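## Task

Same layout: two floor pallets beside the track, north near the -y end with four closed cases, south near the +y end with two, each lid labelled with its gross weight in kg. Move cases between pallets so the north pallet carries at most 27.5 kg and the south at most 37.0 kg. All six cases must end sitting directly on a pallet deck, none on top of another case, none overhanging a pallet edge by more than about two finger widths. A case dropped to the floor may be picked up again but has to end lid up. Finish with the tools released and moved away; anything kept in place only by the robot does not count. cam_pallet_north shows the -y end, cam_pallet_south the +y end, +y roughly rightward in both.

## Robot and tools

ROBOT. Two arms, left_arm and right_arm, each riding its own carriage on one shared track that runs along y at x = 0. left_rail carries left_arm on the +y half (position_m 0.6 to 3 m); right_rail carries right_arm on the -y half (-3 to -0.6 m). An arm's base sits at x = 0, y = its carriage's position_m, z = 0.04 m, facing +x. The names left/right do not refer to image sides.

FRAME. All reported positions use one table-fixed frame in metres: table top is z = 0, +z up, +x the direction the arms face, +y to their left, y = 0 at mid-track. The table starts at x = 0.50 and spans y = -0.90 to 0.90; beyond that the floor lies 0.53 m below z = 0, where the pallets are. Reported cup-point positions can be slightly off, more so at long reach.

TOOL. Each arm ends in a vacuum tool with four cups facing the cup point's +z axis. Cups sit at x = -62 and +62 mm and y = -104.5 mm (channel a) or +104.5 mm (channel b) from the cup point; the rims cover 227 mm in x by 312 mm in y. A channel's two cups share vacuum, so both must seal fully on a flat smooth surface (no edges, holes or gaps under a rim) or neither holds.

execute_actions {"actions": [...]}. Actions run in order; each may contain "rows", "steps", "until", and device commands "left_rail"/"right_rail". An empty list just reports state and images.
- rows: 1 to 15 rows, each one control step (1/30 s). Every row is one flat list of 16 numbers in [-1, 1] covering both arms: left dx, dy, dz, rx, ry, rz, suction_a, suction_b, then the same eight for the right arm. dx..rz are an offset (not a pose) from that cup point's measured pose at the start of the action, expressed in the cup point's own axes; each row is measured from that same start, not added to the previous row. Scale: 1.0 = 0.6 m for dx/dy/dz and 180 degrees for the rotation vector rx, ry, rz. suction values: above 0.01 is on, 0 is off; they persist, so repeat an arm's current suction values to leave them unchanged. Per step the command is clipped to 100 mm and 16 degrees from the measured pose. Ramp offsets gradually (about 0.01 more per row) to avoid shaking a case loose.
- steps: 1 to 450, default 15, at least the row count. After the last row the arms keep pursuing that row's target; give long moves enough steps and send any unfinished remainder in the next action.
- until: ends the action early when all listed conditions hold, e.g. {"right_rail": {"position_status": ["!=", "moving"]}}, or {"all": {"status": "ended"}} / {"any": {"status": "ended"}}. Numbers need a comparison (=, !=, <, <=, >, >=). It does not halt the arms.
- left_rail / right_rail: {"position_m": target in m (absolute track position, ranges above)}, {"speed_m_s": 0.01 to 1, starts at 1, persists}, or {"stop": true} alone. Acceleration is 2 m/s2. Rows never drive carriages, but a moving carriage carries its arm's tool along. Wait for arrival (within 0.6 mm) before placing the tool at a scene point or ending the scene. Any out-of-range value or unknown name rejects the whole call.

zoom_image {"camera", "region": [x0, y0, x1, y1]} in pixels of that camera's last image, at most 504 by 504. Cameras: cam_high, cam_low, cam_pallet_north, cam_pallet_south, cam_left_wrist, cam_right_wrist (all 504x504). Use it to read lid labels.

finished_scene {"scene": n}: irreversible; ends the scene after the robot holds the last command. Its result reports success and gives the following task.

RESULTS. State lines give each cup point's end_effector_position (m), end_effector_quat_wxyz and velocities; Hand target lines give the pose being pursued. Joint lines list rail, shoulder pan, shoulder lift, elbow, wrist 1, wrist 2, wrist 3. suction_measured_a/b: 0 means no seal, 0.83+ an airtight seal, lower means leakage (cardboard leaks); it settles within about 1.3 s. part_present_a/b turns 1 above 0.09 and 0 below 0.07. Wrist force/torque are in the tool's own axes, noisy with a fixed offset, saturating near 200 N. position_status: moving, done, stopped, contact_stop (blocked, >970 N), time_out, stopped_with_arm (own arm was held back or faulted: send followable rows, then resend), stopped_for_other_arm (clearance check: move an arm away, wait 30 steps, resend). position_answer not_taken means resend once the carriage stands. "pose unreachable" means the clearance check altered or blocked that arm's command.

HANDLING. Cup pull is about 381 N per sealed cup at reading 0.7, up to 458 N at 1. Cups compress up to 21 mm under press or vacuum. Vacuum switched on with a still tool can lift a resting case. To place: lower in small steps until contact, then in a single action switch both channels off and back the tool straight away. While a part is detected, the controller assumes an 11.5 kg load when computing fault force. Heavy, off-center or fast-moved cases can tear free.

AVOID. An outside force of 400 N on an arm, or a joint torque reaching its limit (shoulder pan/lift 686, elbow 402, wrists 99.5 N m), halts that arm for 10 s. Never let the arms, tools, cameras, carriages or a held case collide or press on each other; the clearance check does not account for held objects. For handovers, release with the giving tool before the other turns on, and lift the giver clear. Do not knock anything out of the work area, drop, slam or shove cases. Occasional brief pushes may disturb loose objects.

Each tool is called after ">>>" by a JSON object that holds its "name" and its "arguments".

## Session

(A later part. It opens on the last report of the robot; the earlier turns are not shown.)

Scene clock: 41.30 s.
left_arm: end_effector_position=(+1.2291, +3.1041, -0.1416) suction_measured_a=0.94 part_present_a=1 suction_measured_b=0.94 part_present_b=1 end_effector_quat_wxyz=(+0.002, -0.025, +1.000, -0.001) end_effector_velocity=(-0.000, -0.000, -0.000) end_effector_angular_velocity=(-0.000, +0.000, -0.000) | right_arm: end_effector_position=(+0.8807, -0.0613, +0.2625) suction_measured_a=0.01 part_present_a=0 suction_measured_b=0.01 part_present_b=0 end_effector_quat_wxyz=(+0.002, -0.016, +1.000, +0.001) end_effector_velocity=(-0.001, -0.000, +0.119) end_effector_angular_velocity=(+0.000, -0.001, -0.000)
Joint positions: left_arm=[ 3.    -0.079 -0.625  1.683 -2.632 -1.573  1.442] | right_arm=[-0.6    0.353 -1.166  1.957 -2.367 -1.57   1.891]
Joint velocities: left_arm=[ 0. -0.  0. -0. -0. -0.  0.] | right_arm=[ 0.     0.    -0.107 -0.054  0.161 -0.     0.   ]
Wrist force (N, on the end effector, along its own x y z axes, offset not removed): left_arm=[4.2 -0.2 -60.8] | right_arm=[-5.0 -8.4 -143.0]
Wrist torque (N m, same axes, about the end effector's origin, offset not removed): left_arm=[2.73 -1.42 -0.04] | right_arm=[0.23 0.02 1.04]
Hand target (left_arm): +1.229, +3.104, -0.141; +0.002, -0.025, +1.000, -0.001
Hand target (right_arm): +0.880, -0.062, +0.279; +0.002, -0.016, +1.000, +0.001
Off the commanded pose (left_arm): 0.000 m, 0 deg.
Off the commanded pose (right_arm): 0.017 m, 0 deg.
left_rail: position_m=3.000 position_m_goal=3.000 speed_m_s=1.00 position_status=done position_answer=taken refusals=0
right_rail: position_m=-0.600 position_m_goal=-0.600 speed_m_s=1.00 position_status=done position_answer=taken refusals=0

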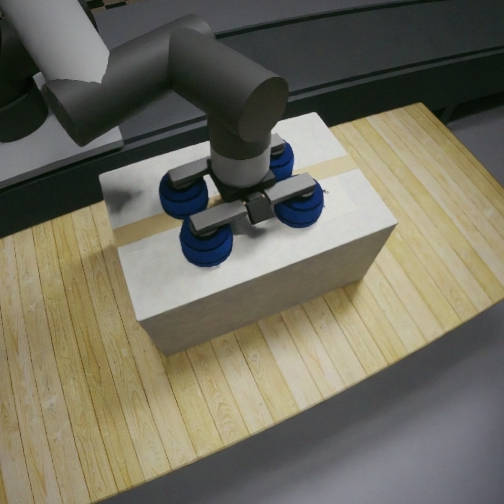

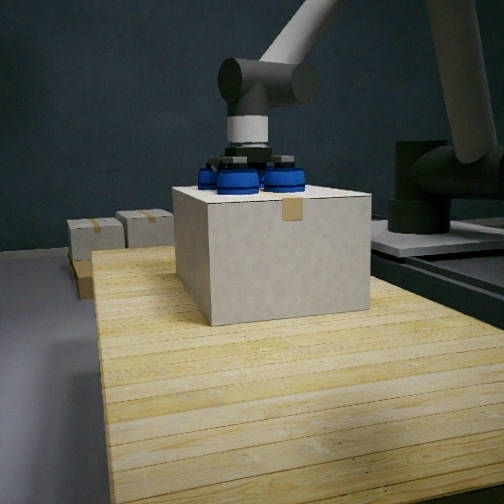

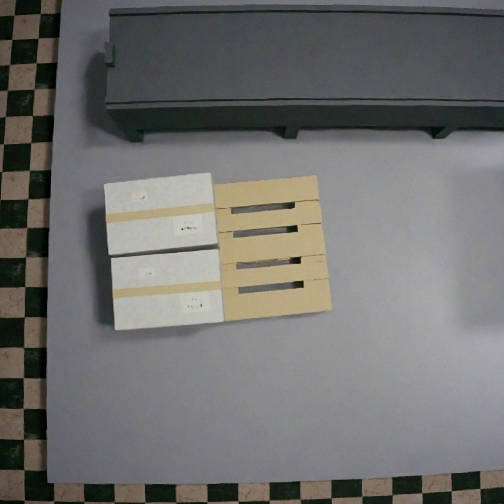

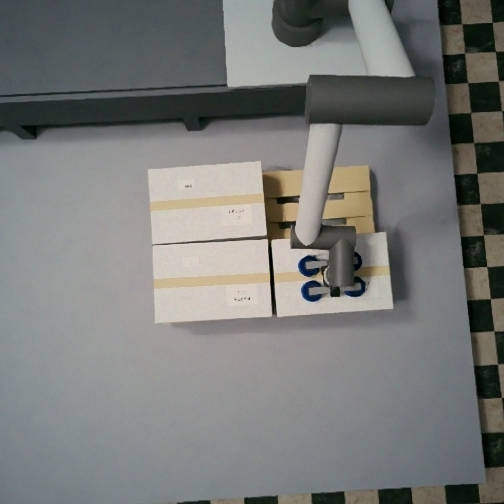

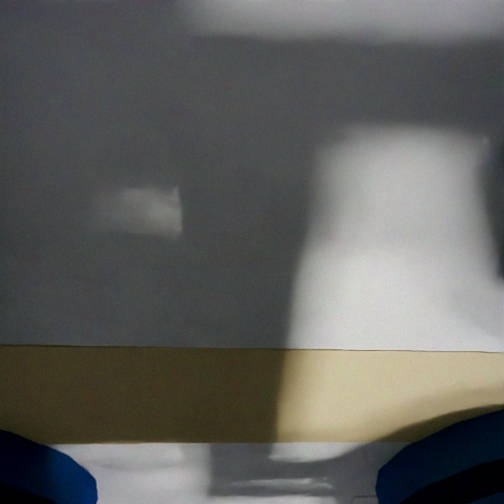

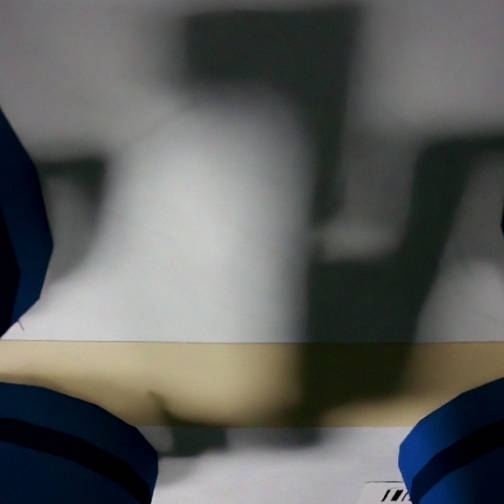

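>>> {"name": "execute_actions", "arguments": {"actions": [{"rows":[[0,0,0.002,0,0,0,1,1,0,0,-0.05,0,0,0,0,0],[0,0,0.005,0,0,0,1,1,0,0,-0.16,0,0,0,0,0]],"steps":9}]}}

Scene clock: 41.97 s.
left_arm: end_effector_position=(+1.2291, +3.1041, -0.1443) suction_measured_a=0.94 part_present_a=1 suction_measured_b=0.94 part_present_b=1 end_effector_quat_wxyz=(+0.002, -0.025, +1.000, -0.001) end_effector_velocity=(+0.000, -0.000, -0.003) end_effector_angular_velocity=(-0.000, -0.001, -0.000) | right_arm: end_effector_position=(+0.8802, -0.0611, +0.3525) suction_measured_a=0.01 part_present_a=0 suction_measured_b=0.01 part_present_b=0 end_effector_quat_wxyz=(+0.003, -0.017, +1.000, +0.002) end_effector_velocity=(-0.002, -0.001, +0.082) end_effector_angular_velocity=(-0.007, +0.020, +0.000)
Joint positions: left_arm=[ 3.    -0.079 -0.623  1.682 -2.634 -1.573  1.442] | right_arm=[-0.6    0.353 -1.241  1.91  -2.247 -1.57   1.891]
Joint velocities: left_arm=[ 0.     0.     0.003 -0.001 -0.003 -0.     0.   ] | right_arm=[ 0.    -0.    -0.062 -0.057  0.14   0.    -0.   ]
Wrist force (N, on the end effector, along its own x y z axes, offset not removed): left_arm=[7.3 -4.2 -60.2] | right_arm=[2.1 4.2 -6.3]
Wrist torque (N m, same axes, about the end effector's origin, offset not removed): left_arm=[2.26 -1.70 -0.01] | right_arm=[0.33 -0.62 -0.55]
Hand target (left_arm): +1.229, +3.104, -0.145; +0.002, -0.025, +1.000, -0.001
Hand target (right_arm): +0.880, -0.062, +0.358; +0.002, -0.016, +1.000, +0.001
Off the commanded pose (left_arm): 0.000 m, 0 deg.
Off the commanded pose (right_arm): 0.006 m, 0 deg.
left_rail: position_m=3.000 position_m_goal=3.000 speed_m_s=1.00 position_status=done position_answer=taken refusals=0
right_rail: position_m=-0.600 position_m_goal=-0.600 speed_m_s=1.00 position_status=done position_answer=taken refusals=0

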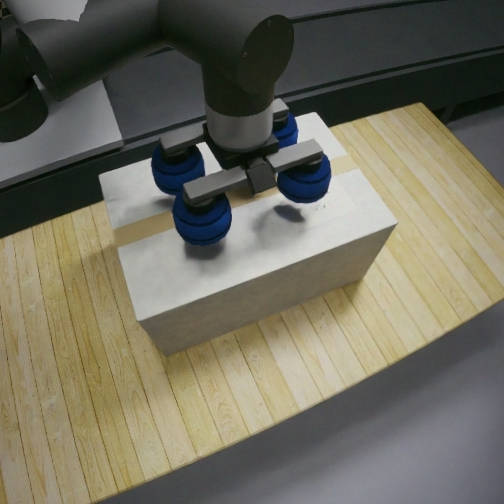

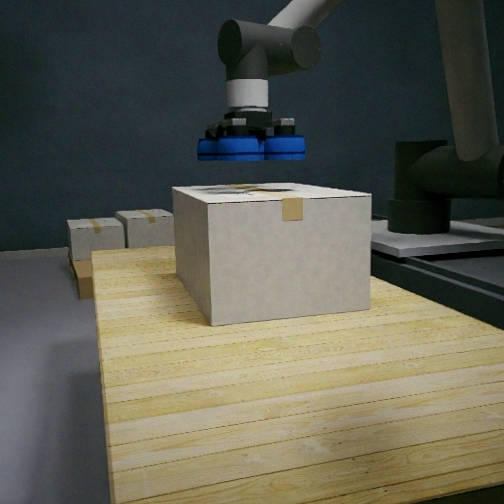

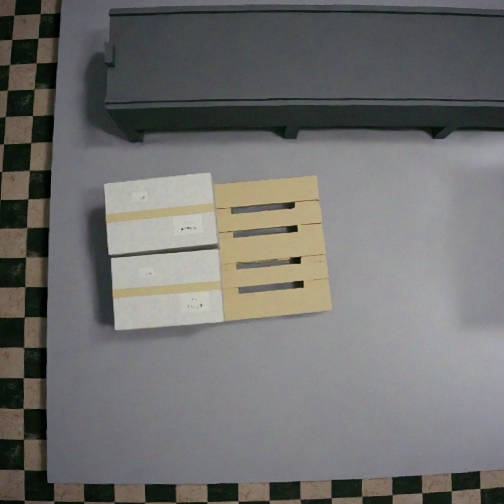

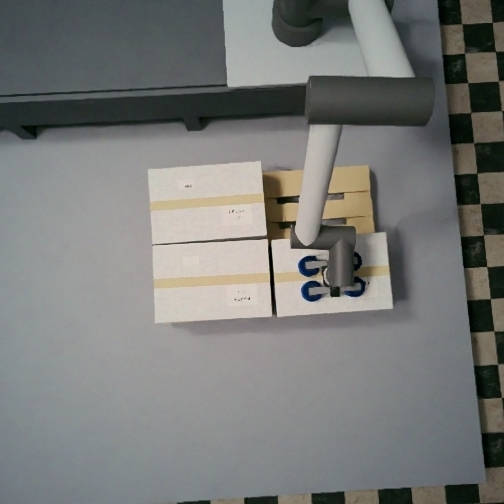

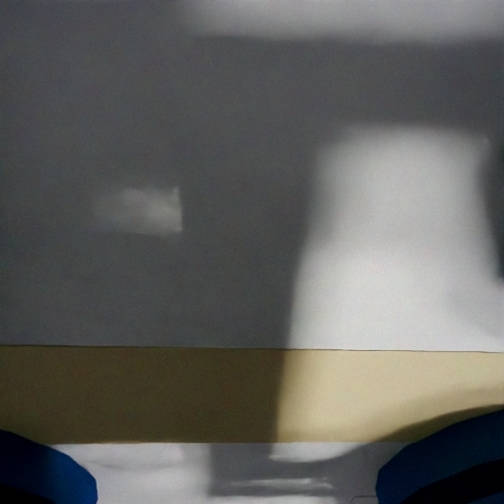

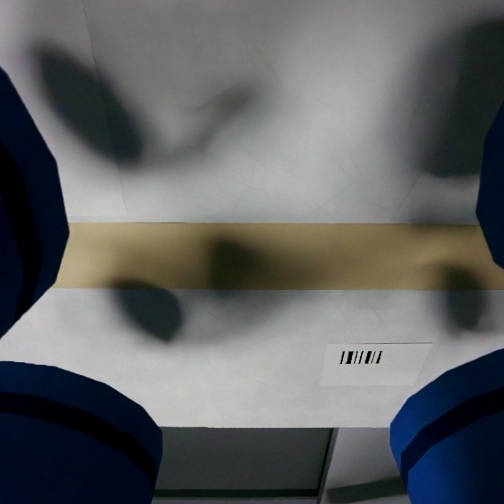

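>>> {"name": "execute_actions", "arguments": {"actions": [{"right_rail":{"position_m":-2.5},"rows":[[0,0,0.002,0,0,0,1,1,0,0,0,0,0,0,0,0],[0,0,0.004,0,0,0,1,1,0,0,0,0,0,0,0,0]],"steps":7},{"rows":[[0,0,-0.01,0,0,0,0,0,0,0,0,0,0,0,0,0],[0,0,-0.02,0,0,0,0,0,0,0,0,0,0,0,0,0],[0,0,-0.03,0,0,0,0,0,0,0,0,0,0,0,0,0],[0,0,-0.04,0,0,0,0,0,0,0,0,0,0,0,0,0],[0,0,-0.05,0,0,0,0,0,0,0,0,0,0,0,0,0],[0,0,-0.06,0,0,0,0,0,0,0,0,0,0,0,0,0],[0,0,-0.08,0,0,0,0,0,0,0,0,0,0,0,0,0],[0,0,-0.1,0,0,0,0,0,0,0,0,0,0,0,0,0],[0,0,-0.17,0,0,0,0,0,0,0,0,0,0,0,0,0]],"steps":15},{"left_rail":{"position_m":0.6},"rows":[[0,0,-0.1,0,0,0,0,0,0,0,0,0,0,0,0,0],[0,0,-0.2,0,0,0,0,0,0,0,0,0,0,0,0,0],[0.326,-0.626,-0.65,0,0,0,0,0,0,0,0,0,0,0,0,0]],"steps":45},{"rows":[[0.05,-0.1,0,0,0,0,0,0,0,0,0,0,0,0,0,0],[0.326,-0.626,0,0,0,0.0055,0,0,0,0,0,0,0,0,0,0]],"steps":90,"until":{"all":{"status":"ended"}}},{"steps":4}]}}

Scene clock: 48.03 s.
left_arm: end_effector_position=(+0.8730, -0.0652, +0.3372) suction_measured_a=0.00 part_present_a=0 suction_measured_b=0.00 part_present_b=0 end_effector_quat_wxyz=(+0.001, -0.016, +1.000, -0.002) end_effector_velocity=(+0.000, +0.000, -0.000) end_effector_angular_velocity=(+0.000, +0.000, +0.000) | right_arm: end_effector_position=(+0.8803, -1.9617, +0.3533) suction_measured_a=0.01 part_present_a=0 suction_measured_b=0.01 part_present_b=0 end_effector_quat_wxyz=(+0.003, -0.016, +1.000, +0.001) end_effector_velocity=(-0.000, +0.000, -0.000) end_effector_angular_velocity=(-0.000, +0.000, +0.000)
Joint positions: left_arm=[ 0.6   -0.835 -1.165  1.819 -2.229 -1.572  0.704] | right_arm=[-2.5    0.353 -1.241  1.909 -2.246 -1.57   1.891]
Joint velocities: left_arm=[ 0.  0.  0. -0.  0.  0. -0.] | right_arm=[ 0.  0.  0.  0. -0.  0.  0.]
Wrist force (N, on the end effector, along its own x y z axes, offset not removed): left_arm=[4.7 -0.8 -3.6] | right_arm=[-1.4 4.6 -4.9]
Wrist torque (N m, same axes, about the end effector's origin, offset not removed): left_arm=[-0.20 -0.77 -0.11] | right_arm=[0.26 -0.49 -0.51]
Hand target (left_arm): +0.873, -0.065, +0.337; +0.001, -0.016, +1.000, -0.002
Hand target (right_arm): +0.880, -1.961, +0.353; +0.003, -0.016, +1.000, +0.001
Off the commanded pose (left_arm): 0.001 m, 0 deg.
Off the commanded pose (right_arm): 0.000 m, 0 deg.
left_rail: position_m=0.600 position_m_goal=0.600 speed_m_s=1.00 position_status=done position_answer=taken refusals=0
right_rail: position_m=-2.500 position_m_goal=-2.500 speed_m_s=1.00 position_status=done position_answer=taken refusals=0

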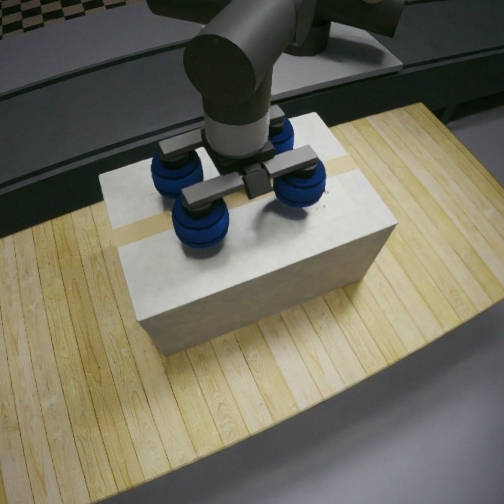

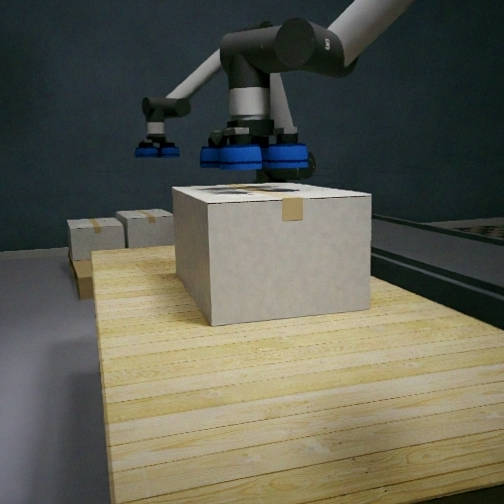

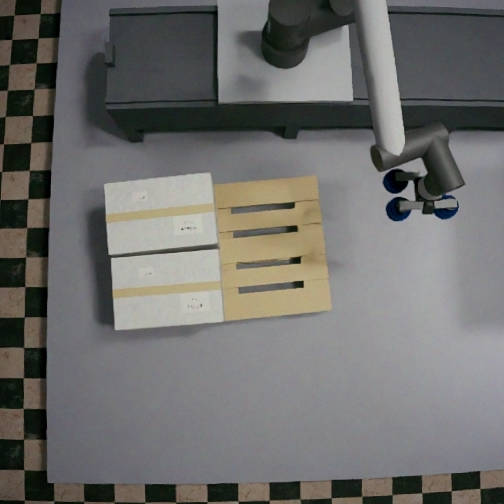

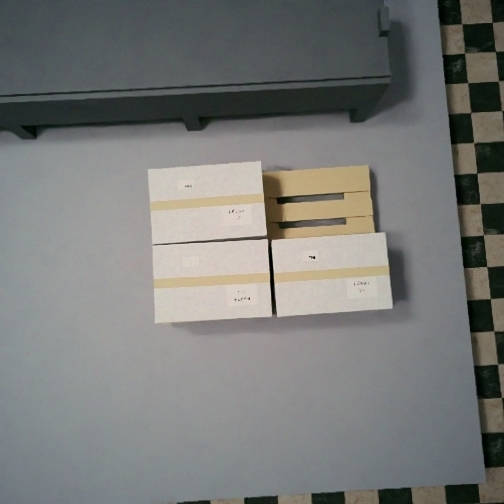

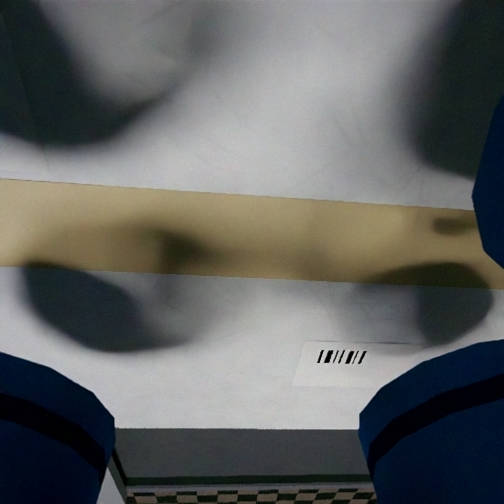

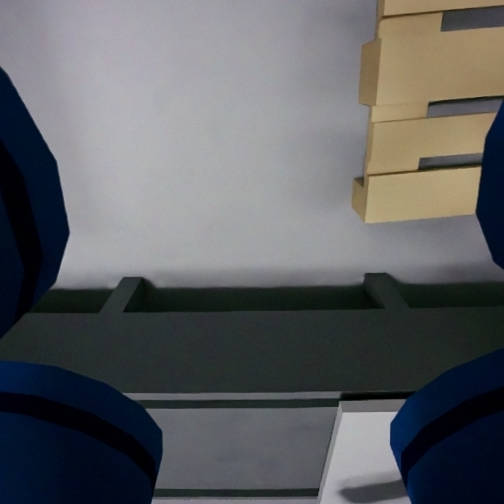

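>>> {"name": "execute_actions", "arguments": {"actions": [{"rows":[[0,0,0.01,0,0,0,0,0,0,0,0,0,0,0,0,0],[0,0,0.03,0,0,0,0,0,0,0,0,0,0,0,0,0],[0,0,0.05,0,0,0,0,0,0,0,0,0,0,0,0,0],[0,0,0.07,0,0,0,0,0,0,0,0,0,0,0,0,0],[0,0,0.09,0,0,0,1,1,0,0,0,0,0,0,0,0],[0,0,0.1,0,0,0,1,1,0,0,0,0,0,0,0,0],[0,0,0.108,0,0,0,1,1,0,0,0,0,0,0,0,0]],"steps":22}]}}

Scene clock: 49.83 s.
left_arm: end_effector_position=(+0.8732, -0.0654, +0.2727) suction_measured_a=0.94 part_present_a=1 suction_measured_b=0.94 part_present_b=1 end_effector_quat_wxyz=(+0.001, -0.016, +1.000, -0.002) end_effector_velocity=(-0.000, +0.001, -0.002) end_effector_angular_velocity=(+0.001, +0.001, +0.000) | right_arm: end_effector_position=(+0.8803, -1.9617, +0.3533) suction_measured_a=0.01 part_present_a=0 suction_measured_b=0.01 part_present_b=0 end_effector_quat_wxyz=(+0.003, -0.016, +1.000, +0.001) end_effector_velocity=(-0.000, +0.000, +0.000) end_effector_angular_velocity=(+0.000, -0.000, +0.000)
Joint positions: left_arm=[ 0.6   -0.835 -1.115  1.853 -2.312 -1.572  0.704] | right_arm=[-2.5    0.353 -1.241  1.909 -2.246 -1.57   1.891]
Joint velocities: left_arm=[ 0.     0.     0.001  0.001 -0.     0.    -0.   ] | right_arm=[ 0.  0. -0.  0. -0.  0.  0.]
Wrist force (N, on the end effector, along its own x y z axes, offset not removed): left_arm=[7.5 -2.5 -46.6] | right_arm=[3.9 -0.9 -2.4]
Wrist torque (N m, same axes, about the end effector's origin, offset not removed): left_arm=[-1.53 -1.83 -0.17] | right_arm=[-0.29 -1.02 -0.57]
Hand target (left_arm): +0.873, -0.065, +0.272; +0.001, -0.016, +1.000, -0.002
Hand target (right_arm): +0.880, -1.961, +0.353; +0.003, -0.016, +1.000, +0.001
Off the commanded pose (left_arm): 0.000 m, 0 deg.
Off the commanded pose (right_arm): 0.000 m, 0 deg.
left_rail: position_m=0.600 position_m_goal=0.600 speed_m_s=1.00 position_status=done position_answer=taken refusals=0
right_rail: position_m=-2.500 position_m_goal=-2.500 speed_m_s=1.00 position_status=done position_answer=taken refusals=0

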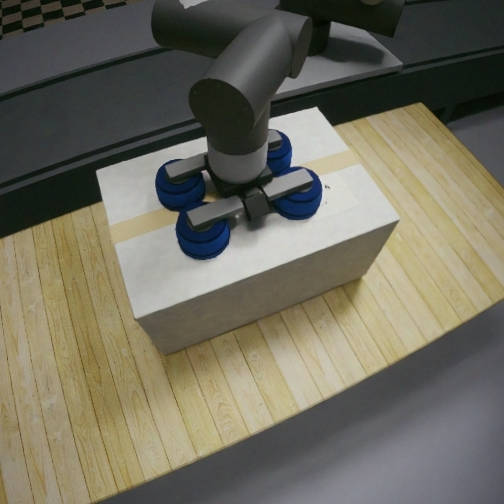

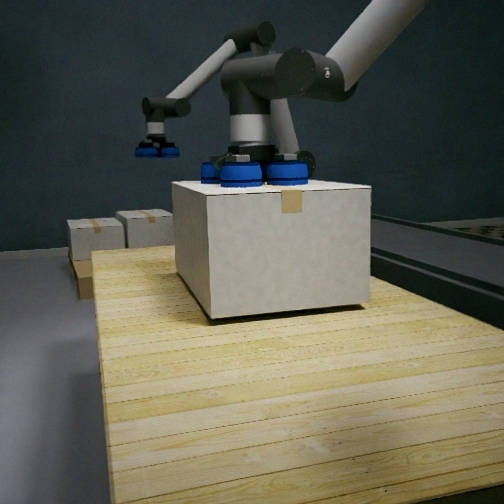

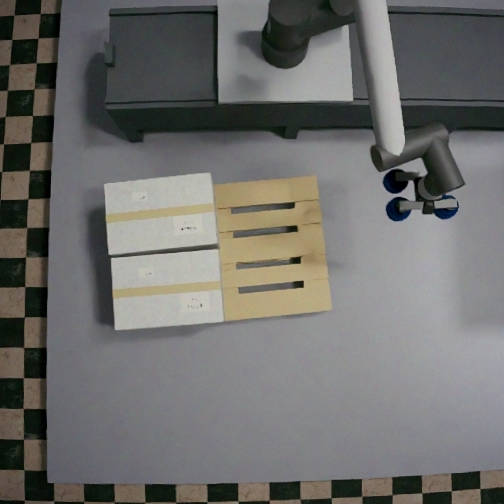

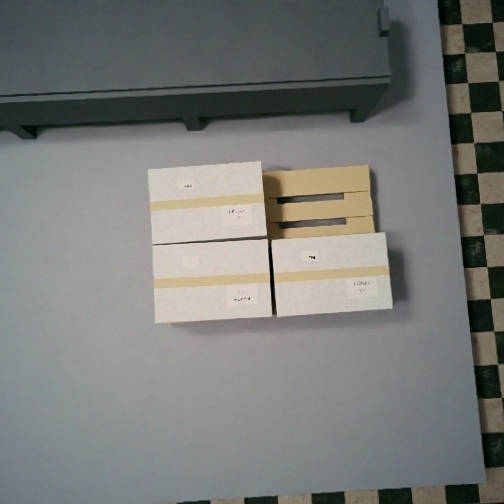

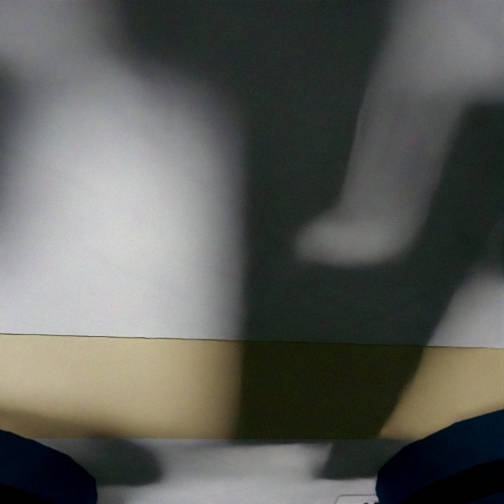

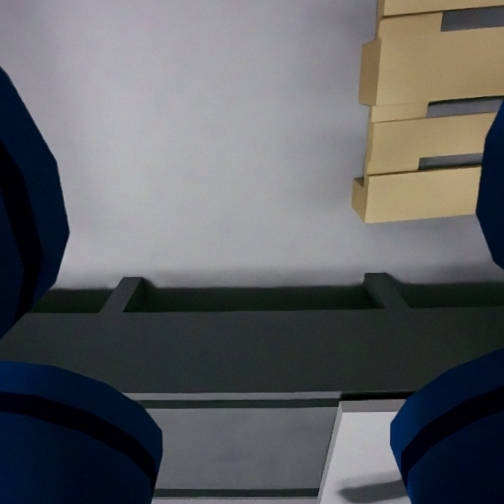

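>>> {"name": "execute_actions", "arguments": {"actions": [{"left_rail":{"position_m":3.0},"rows":[[0,0,-0.005,0,0,0,1,1,0,0,0,0,0,0,0,0],[0,0,-0.015,0,0,0,1,1,0,0,0,0,0,0,0,0],[0,0.01,-0.03,0,0,0,1,1,0,0,0,0,0,0,0,0],[0,0.02,-0.045,0,0,0,1,1,0,0,0,0,0,0,0,0],[0,0.04,-0.06,0,0,0,1,1,0,0,0,0,0,0,0,0],[0,0.07,-0.06,0,0,0,1,1,0,0,0,0,0,0,0,0],[0,0.1,-0.06,0,0,0,1,1,0,0,0,0,0,0,0,0],[0,0.14,-0.06,0,0,0,1,1,0,0,0,0,0,0,0,0],[0.01,0.2,-0.06,0,0,0,1,1,0,0,0,0,0,0,0,0],[0.028,0.635,-0.06,0,0,0,1,1,0,0,0,0,0,0,0,0]],"steps":42},{"rows":[[0,0.02,0,0,0,0,1,1,0,0,0,0,0,0,0,0],[0,0.05,0,0,0,0,1,1,0,0,0,0,0,0,0,0],[0,0.09,0,0,0,0,1,1,0,0,0,0,0,0,0,0],[0,0.14,0,0,0,0,1,1,0,0,0,0,0,0,0,0],[0.01,0.2,0,0,0,0,1,1,0,0,0,0,0,0,0,0],[0.028,0.635,0.15,0,0,-0.011,1,1,0,0,0,0,0,0,0,0]],"steps":90,"until":{"all":{"status":"ended"}}},{"rows":[[0,0,0.01,0,0,0,1,1,0,0,0,0,0,0,0,0],[0,0,0.03,0,0,0,1,1,0,0,0,0,0,0,0,0],[0,0,0.06,0,0,0,1,1,0,0,0,0,0,0,0,0],[0,0,0.1,0,0,0,1,1,0,0,0,0,0,0,0,0],[0,0,0.15,0,0,0,1,1,0,0,0,0,0,0,0,0],[0,0,0.48,0,0,0,1,1,0,0,0,0,0,0,0,0]],"steps":28}]}}

>>> {"name": "zoom_image", "arguments": {"camera": "cam_pallet_south", "region": [230, 130, 420, 320]}}

Scene clock: 56.47 s.
left_arm: end_effector_position=(+0.8175, +3.0952, -0.0696) suction_measured_a=0.94 part_present_a=1 suction_measured_b=0.94 part_present_b=1 end_effector_quat_wxyz=(+0.002, -0.033, +0.999, -0.001) end_effector_velocity=(+0.005, +0.000, -0.008) end_effector_angular_velocity=(-0.000, -0.004, +0.000) | right_arm: end_effector_position=(+0.8803, -1.9617, +0.3533) suction_measured_a=0.01 part_present_a=0 suction_measured_b=0.01 part_present_b=0 end_effector_quat_wxyz=(+0.003, -0.016, +1.000, +0.001) end_effector_velocity=(+0.000, -0.000, -0.000) end_effector_angular_velocity=(-0.000, +0.000, -0.000)
Joint positions: left_arm=[ 3.    -0.13  -0.881  2.329 -3.023 -1.573  1.374] | right_arm=[-2.5    0.353 -1.241  1.909 -2.246 -1.57   1.891]
Joint velocities: left_arm=[ 0.     0.001  0.015 -0.006 -0.013  0.     0.001] | right_arm=[ 0. -0.  0. -0.  0. -0. -0.]
Wrist force (N, on the end effector, along its own x y z axes, offset not removed): left_arm=[2.6 -3.8 -46.7] | right_arm=[0.8 2.2 -5.3]
Wrist torque (N m, same axes, about the end effector's origin, offset not removed): left_arm=[-1.85 -1.45 -0.17] | right_arm=[0.12 -0.73 -0.41]
Hand target (left_arm): +0.818, +3.095, -0.070; +0.002, -0.033, +0.999, -0.001
Hand target (right_arm): +0.880, -1.961, +0.353; +0.003, -0.016, +1.000, +0.001
Off the commanded pose (left_arm): 0.001 m, 0 deg.
Off the commanded pose (right_arm): 0.000 m, 0 deg.
left_rail: position_m=3.000 position_m_goal=3.000 speed_m_s=1.00 position_status=done position_answer=taken refusals=0
right_rail: position_m=-2.500 position_m_goal=-2.500 speed_m_s=1.00 position_status=done position_answer=taken refusals=0

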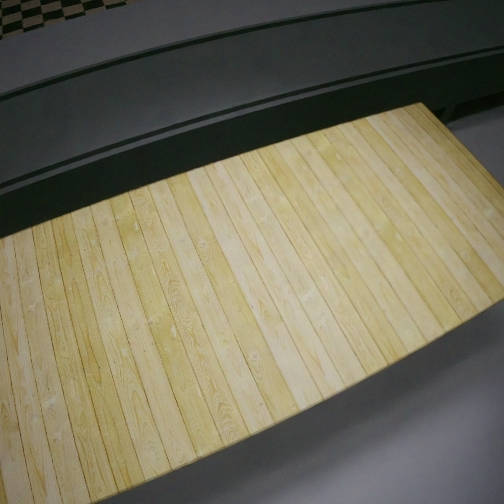

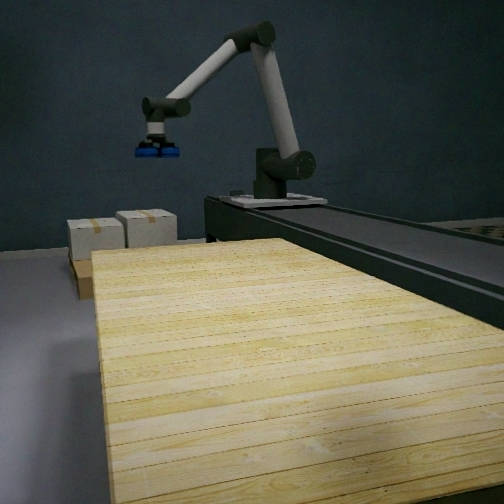

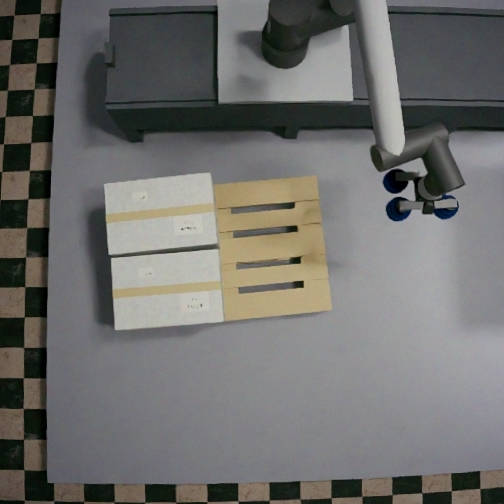

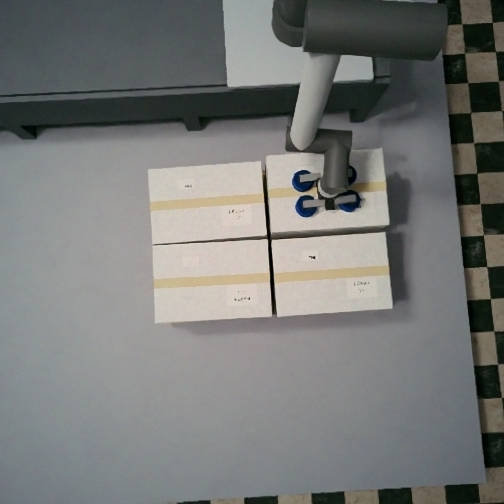

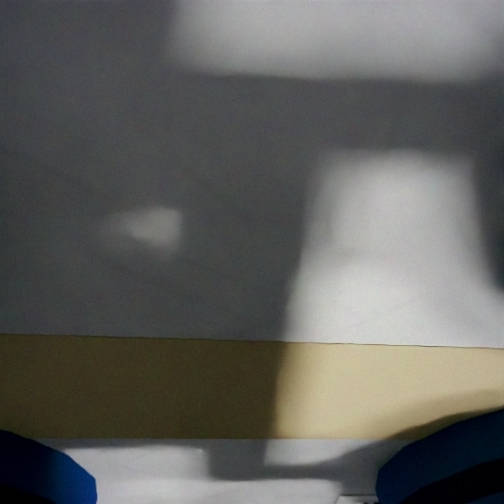

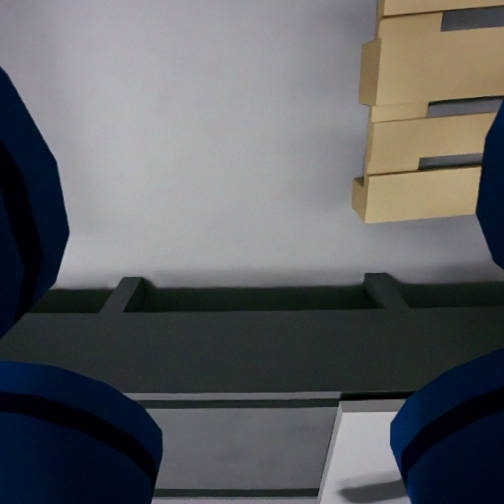

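Region (230, 130, 420, 320) of cam_pallet_south's 504x504 image, scaled by 2.653, with more detail than that image has.

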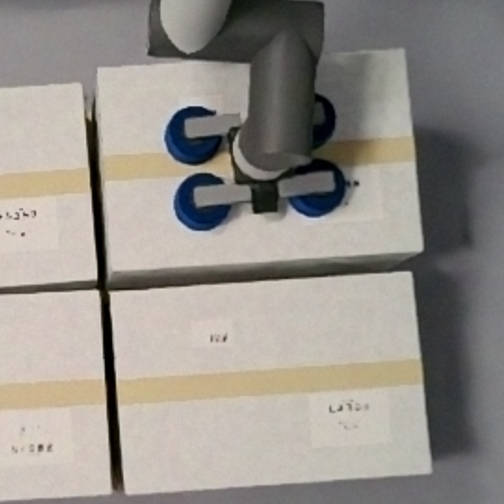

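>>> {"name": "execute_actions", "arguments": {"actions": [{"rows":[[-0.005,0,0.005,0,0,0,1,1,0,0,0,0,0,0,0,0],[-0.01,0,0.015,0,0,0,1,1,0,0,0,0,0,0,0,0],[-0.018,0,0.03,0,0,0,1,1,0,0,0,0,0,0,0,0],[-0.025,0,0.045,0,0,0,1,1,0,0,0,0,0,0,0,0],[-0.025,0,0.06,0,0,0,1,1,0,0,0,0,0,0,0,0],[-0.025,0,0.072,0,0,0,1,1,0,0,0,0,0,0,0,0],[-0.025,0,0.081,0,0,0,1,1,0,0,0,0,0,0,0,0],[-0.025,0,0.087,0,0,0,1,1,0,0,0,0,0,0,0,0]],"steps":17}]}}

>>> {"name": "execute_actions", "arguments": {"actions": [{"rows":[[0,0,0.002,0,0,0,1,1,0,0,0,0,0,0,0,0],[0,0,0.005,0,0,0,1,1,0,0,0,0,0,0,0,0]],"steps":7}]}}

Scene clock: 58.23 s.
left_arm: end_effector_position=(+0.8324, +3.0961, -0.1212) suction_measured_a=0.94 part_present_a=1 suction_measured_b=0.94 part_present_b=1 end_effector_quat_wxyz=(+0.002, -0.033, +0.999, -0.001) end_effector_velocity=(+0.002, +0.000, -0.007) end_effector_angular_velocity=(-0.000, -0.001, +0.000) | right_arm: end_effector_position=(+0.8803, -1.9617, +0.3533) suction_measured_a=0.01 part_present_a=0 suction_measured_b=0.01 part_present_b=0 end_effector_quat_wxyz=(+0.003, -0.016, +1.000, +0.001) end_effector_velocity=(-0.000, +0.000, +0.000) end_effector_angular_velocity=(+0.000, -0.000, +0.000)
Joint positions: left_arm=[ 3.    -0.127 -0.798  2.298 -3.076 -1.573  1.378] | right_arm=[-2.5    0.353 -1.241  1.909 -2.246 -1.57   1.891]
Joint velocities: left_arm=[ 0.     0.     0.011 -0.004 -0.008 -0.     0.   ] | right_arm=[ 0.  0. -0.  0.  0.  0.  0.]
Wrist force (N, on the end effector, along its own x y z axes, offset not removed): left_arm=[1.9 -5.5 -44.9] | right_arm=[-2.0 -0.6 -0.4]
Wrist torque (N m, same axes, about the end effector's origin, offset not removed): left_arm=[-2.06 -1.20 -0.09] | right_arm=[-0.21 -0.24 -0.55]
Hand target (left_arm): +0.833, +3.096, -0.122; +0.002, -0.033, +0.999, -0.001
Hand target (right_arm): +0.880, -1.961, +0.353; +0.003, -0.016, +1.000, +0.001
Off the commanded pose (left_arm): 0.001 m, 0 deg.
Off the commanded pose (right_arm): 0.000 m, 0 deg.
left_rail: position_m=3.000 position_m_goal=3.000 speed_m_s=1.00 position_status=done position_answer=taken refusals=0
right_rail: position_m=-2.500 position_m_goal=-2.500 speed_m_s=1.00 position_status=done position_answer=taken refusals=0

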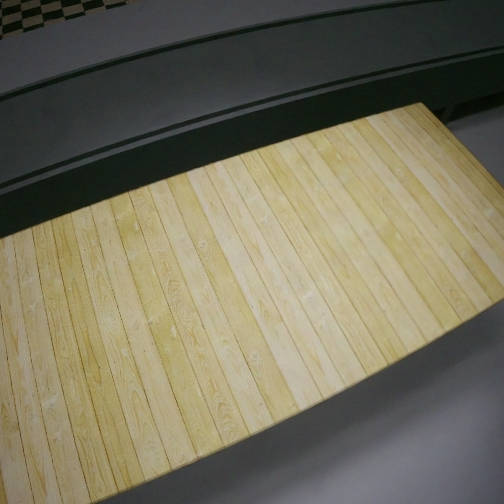

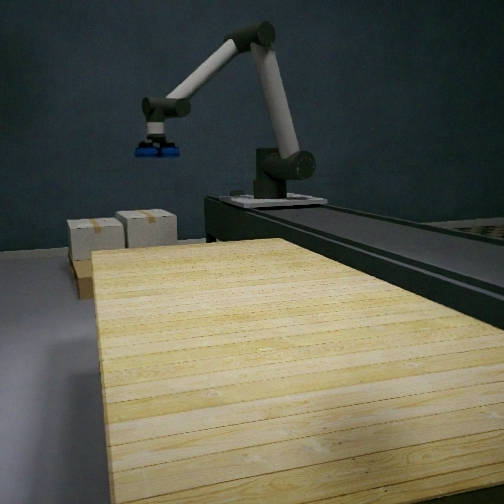

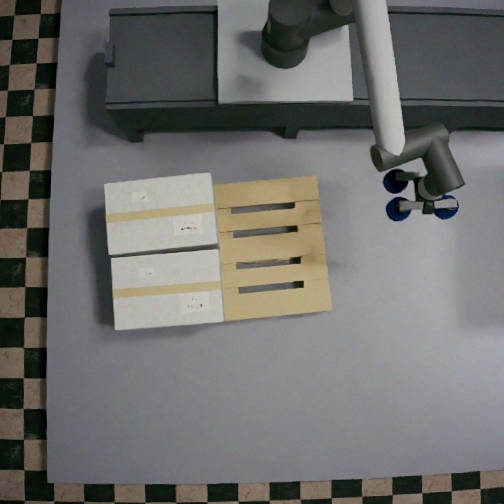

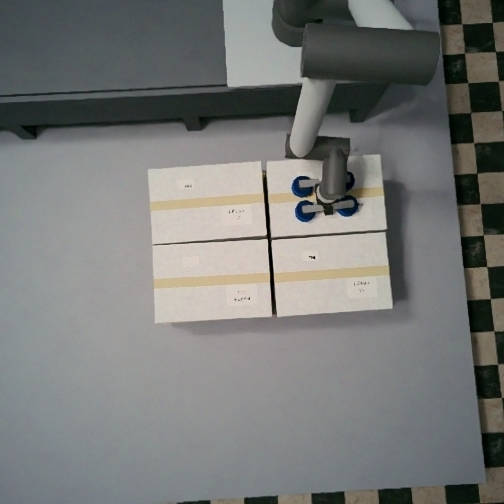

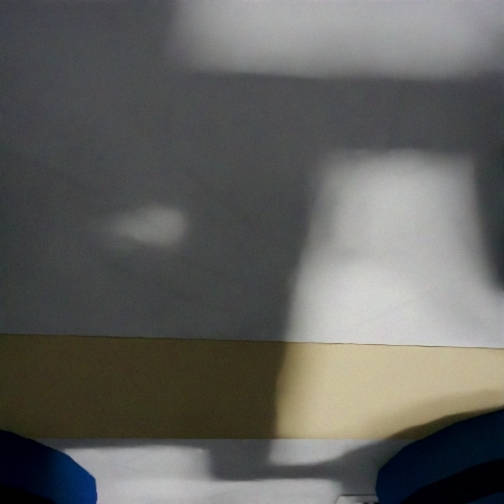

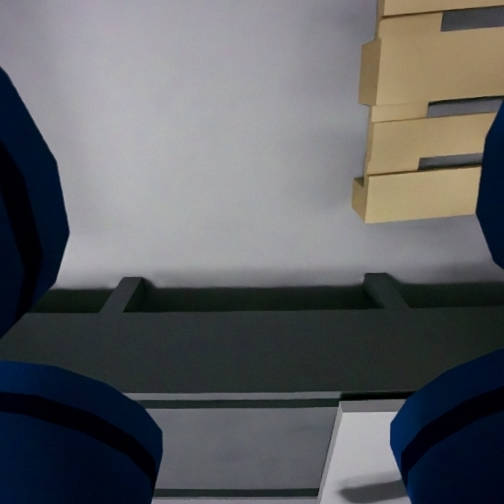

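Scene clock: 58.47 s.
left_arm: end_effector_position=(+0.8324, +3.0961, -0.1238) suction_measured_a=0.94 part_present_a=1 suction_measured_b=0.94 part_present_b=1 end_effector_quat_wxyz=(+0.002, -0.033, +0.999, -0.001) end_effector_velocity=(-0.000, +0.000, -0.006) end_effector_angular_velocity=(+0.000, +0.000, +0.000) | right_arm: end_effector_position=(+0.8803, -1.9617, +0.3533) suction_measured_a=0.01 part_present_a=0 suction_measured_b=0.01 part_present_b=0 end_effector_quat_wxyz=(+0.003, -0.016, +1.000, +0.001) end_effector_velocity=(+0.000, -0.000, -0.000) end_effector_angular_velocity=(-0.000, -0.000, -0.000)
Joint positions: left_arm=[ 3.    -0.127 -0.794  2.298 -3.079 -1.573  1.378] | right_arm=[-2.5    0.353 -1.241  1.909 -2.246 -1.57   1.891]
Joint velocities: left_arm=[ 0.    -0.     0.009 -0.001 -0.007  0.    -0.   ] | right_arm=[ 0. -0.  0.  0. -0. -0.  0.]
Wrist force (N, on the end effector, along its own x y z axes, offset not removed): left_arm=[5.7 -0.6 -43.6] | right_arm=[-3.3 0.7 -1.7]
Wrist torque (N m, same axes, about the end effector's origin, offset not removed): left_arm=[-1.38 -1.62 -0.15] | right_arm=[0.08 0.00 -0.53]
Hand target (left_arm): +0.832, +3.096, -0.124; +0.002, -0.033, +0.999, -0.001
Hand target (right_arm): +0.880, -1.961, +0.353; +0.003, -0.016, +1.000, +0.001
Off the commanded pose (left_arm): 0.000 m, 0 deg.
Off the commanded pose (right_arm): 0.000 m, 0 deg.
left_rail: position_m=3.000 position_m_goal=3.000 speed_m_s=1.00 position_status=done position_answer=taken refusals=0
right_rail: position_m=-2.500 position_m_goal=-2.500 speed_m_s=1.00 position_status=done position_answer=taken refusals=0

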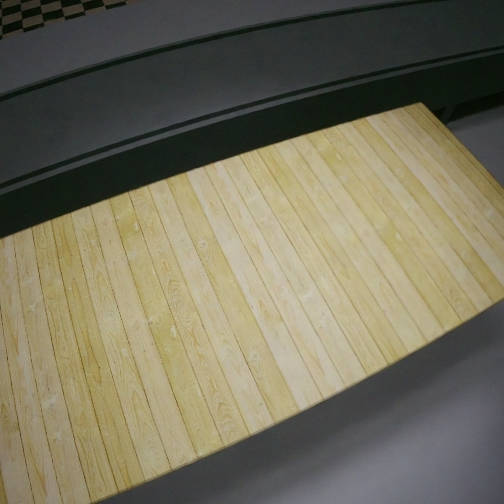

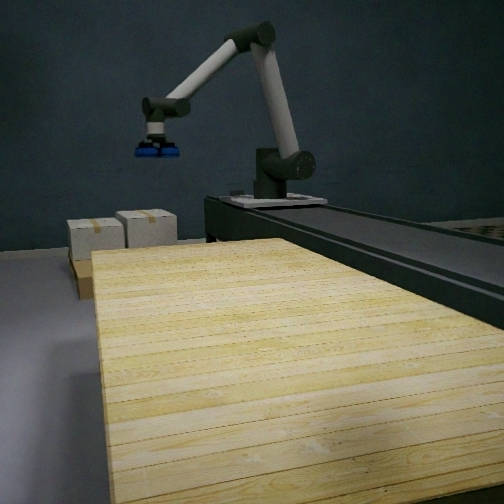

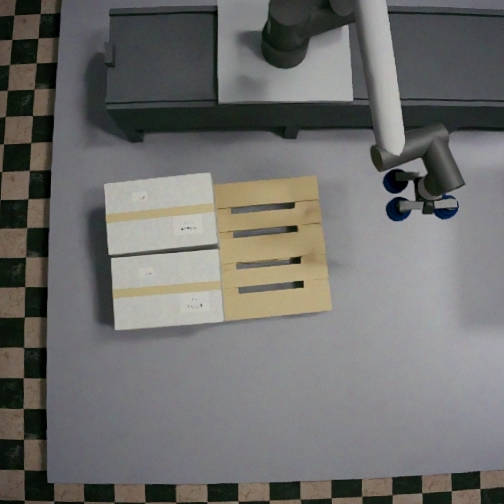

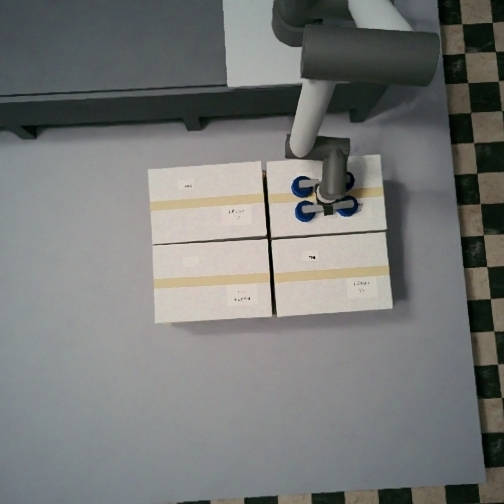

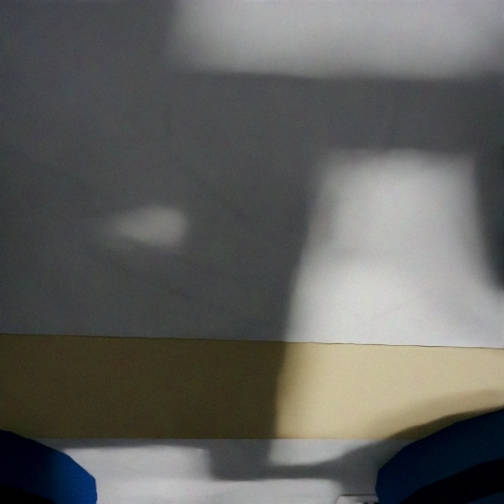

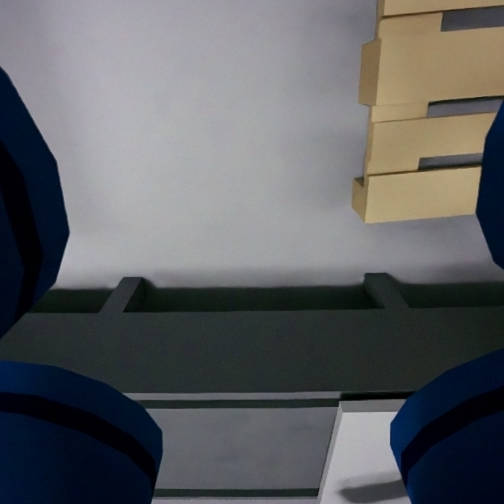

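>>> {"name": "execute_actions", "arguments": {"actions": [{"rows":[[0,0,0.003,0,0,0,1,1,0,0,0,0,0,0,0,0],[0,0,0.005,0,0,0,1,1,0,0,0,0,0,0,0,0]],"steps":7},{"rows":[[0,0,-0.01,0,0,0,0,0,0,0,0,0,0,0,0,0],[0,0,-0.02,0,0,0,0,0,0,0,0,0,0,0,0,0],[0,0,-0.03,0,0,0,0,0,0,0,0,0,0,0,0,0],[0,0,-0.04,0,0,0,0,0,0,0,0,0,0,0,0,0],[0,0,-0.05,0,0,0,0,0,0,0,0,0,0,0,0,0],[0,0,-0.06,0,0,0,0,0,0,0,0,0,0,0,0,0],[0,0,-0.08,0,0,0,0,0,0,0,0,0,0,0,0,0],[0,0,-0.1,0,0,0,0,0,0,0,0,0,0,0,0,0],[0,0,-0.4,0,0,0,0,0,0,0,0,0,0,0,0,0]],"steps":25}]}}

Scene clock: 60.53 s.
left_arm: end_effector_position=(+0.8317, +3.0967, +0.1109) suction_measured_a=0.00 part_present_a=0 suction_measured_b=0.00 part_present_b=0 end_effector_quat_wxyz=(+0.003, -0.033, +0.999, -0.001) end_effector_velocity=(-0.000, -0.002, +0.035) end_effector_angular_velocity=(+0.002, +0.023, +0.000) | right_arm: end_effector_position=(+0.8803, -1.9617, +0.3533) suction_measured_a=0.01 part_present_a=0 suction_measured_b=0.01 part_present_b=0 end_effector_quat_wxyz=(+0.003, -0.016, +1.000, +0.001) end_effector_velocity=(+0.000, +0.000, -0.000) end_effector_angular_velocity=(-0.000, +0.000, +0.000)
Joint positions: left_arm=[ 3.    -0.126 -1.149  2.297 -2.725 -1.573  1.378] | right_arm=[-2.5    0.353 -1.241  1.909 -2.246 -1.57   1.891]
Joint velocities: left_arm=[ 0.    -0.002 -0.051 -0.019  0.092 -0.001 -0.003] | right_arm=[ 0. -0.  0. -0.  0.  0. -0.]
Wrist force (N, on the end effector, along its own x y z axes, offset not removed): left_arm=[3.8 -3.2 -3.8] | right_arm=[3.7 3.5 1.0]
Wrist torque (N m, same axes, about the end effector's origin, offset not removed): left_arm=[-0.48 -0.67 -0.04] | right_arm=[0.37 -1.00 -0.26]
Hand target (left_arm): +0.832, +3.096, +0.114; +0.002, -0.033, +0.999, -0.001
Hand target (right_arm): +0.880, -1.961, +0.353; +0.003, -0.016, +1.000, +0.001
Off the commanded pose (left_arm): 0.003 m, 0 deg.
Off the commanded pose (right_arm): 0.000 m, 0 deg.
left_rail: position_m=3.000 position_m_goal=3.000 speed_m_s=1.00 position_status=done position_answer=taken refusals=0
right_rail: position_m=-2.500 position_m_goal=-2.500 speed_m_s=1.00 position_status=done position_answer=taken refusals=0

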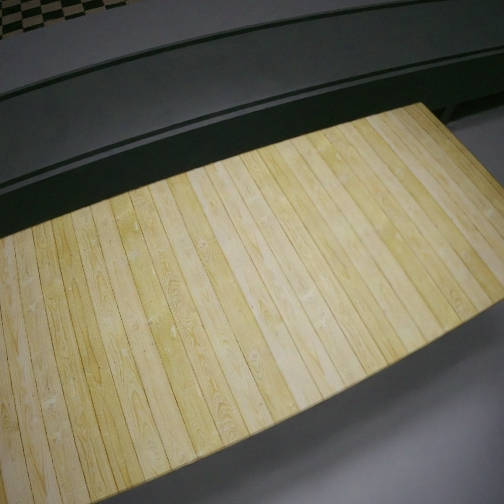

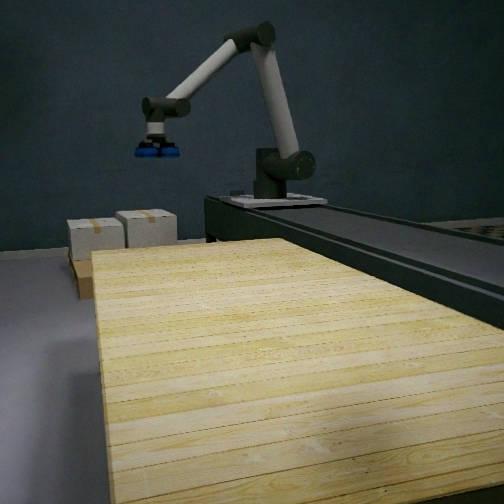

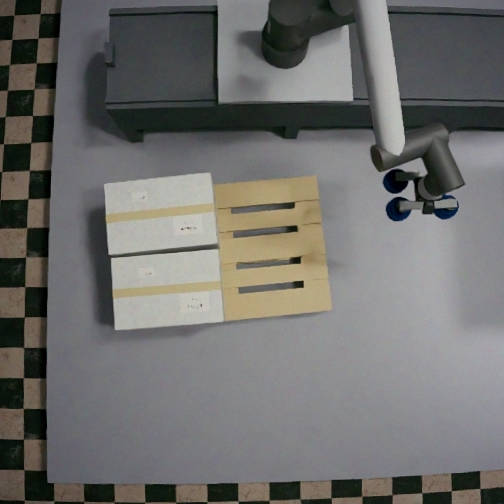

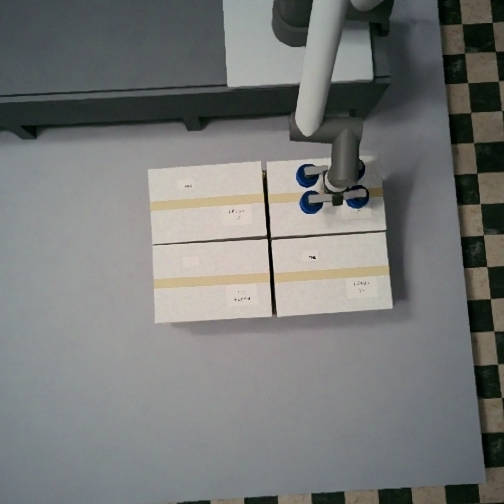

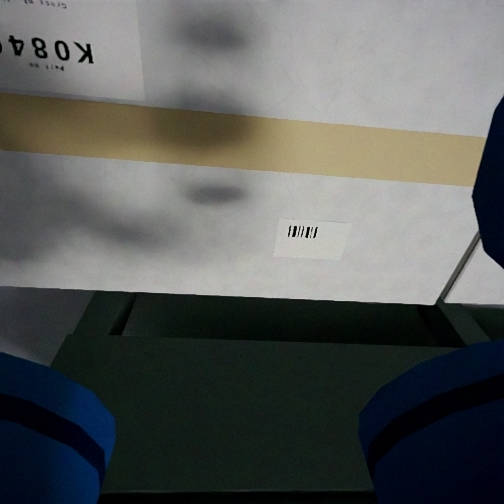

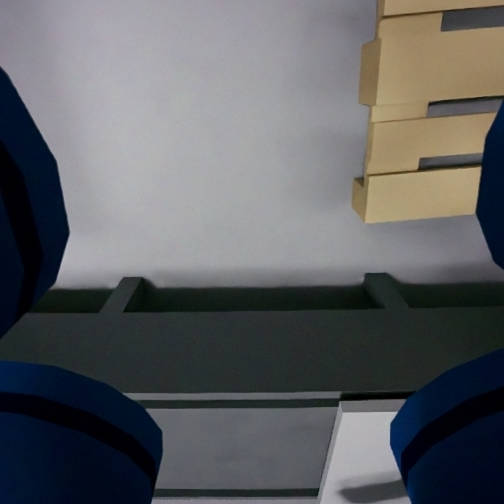

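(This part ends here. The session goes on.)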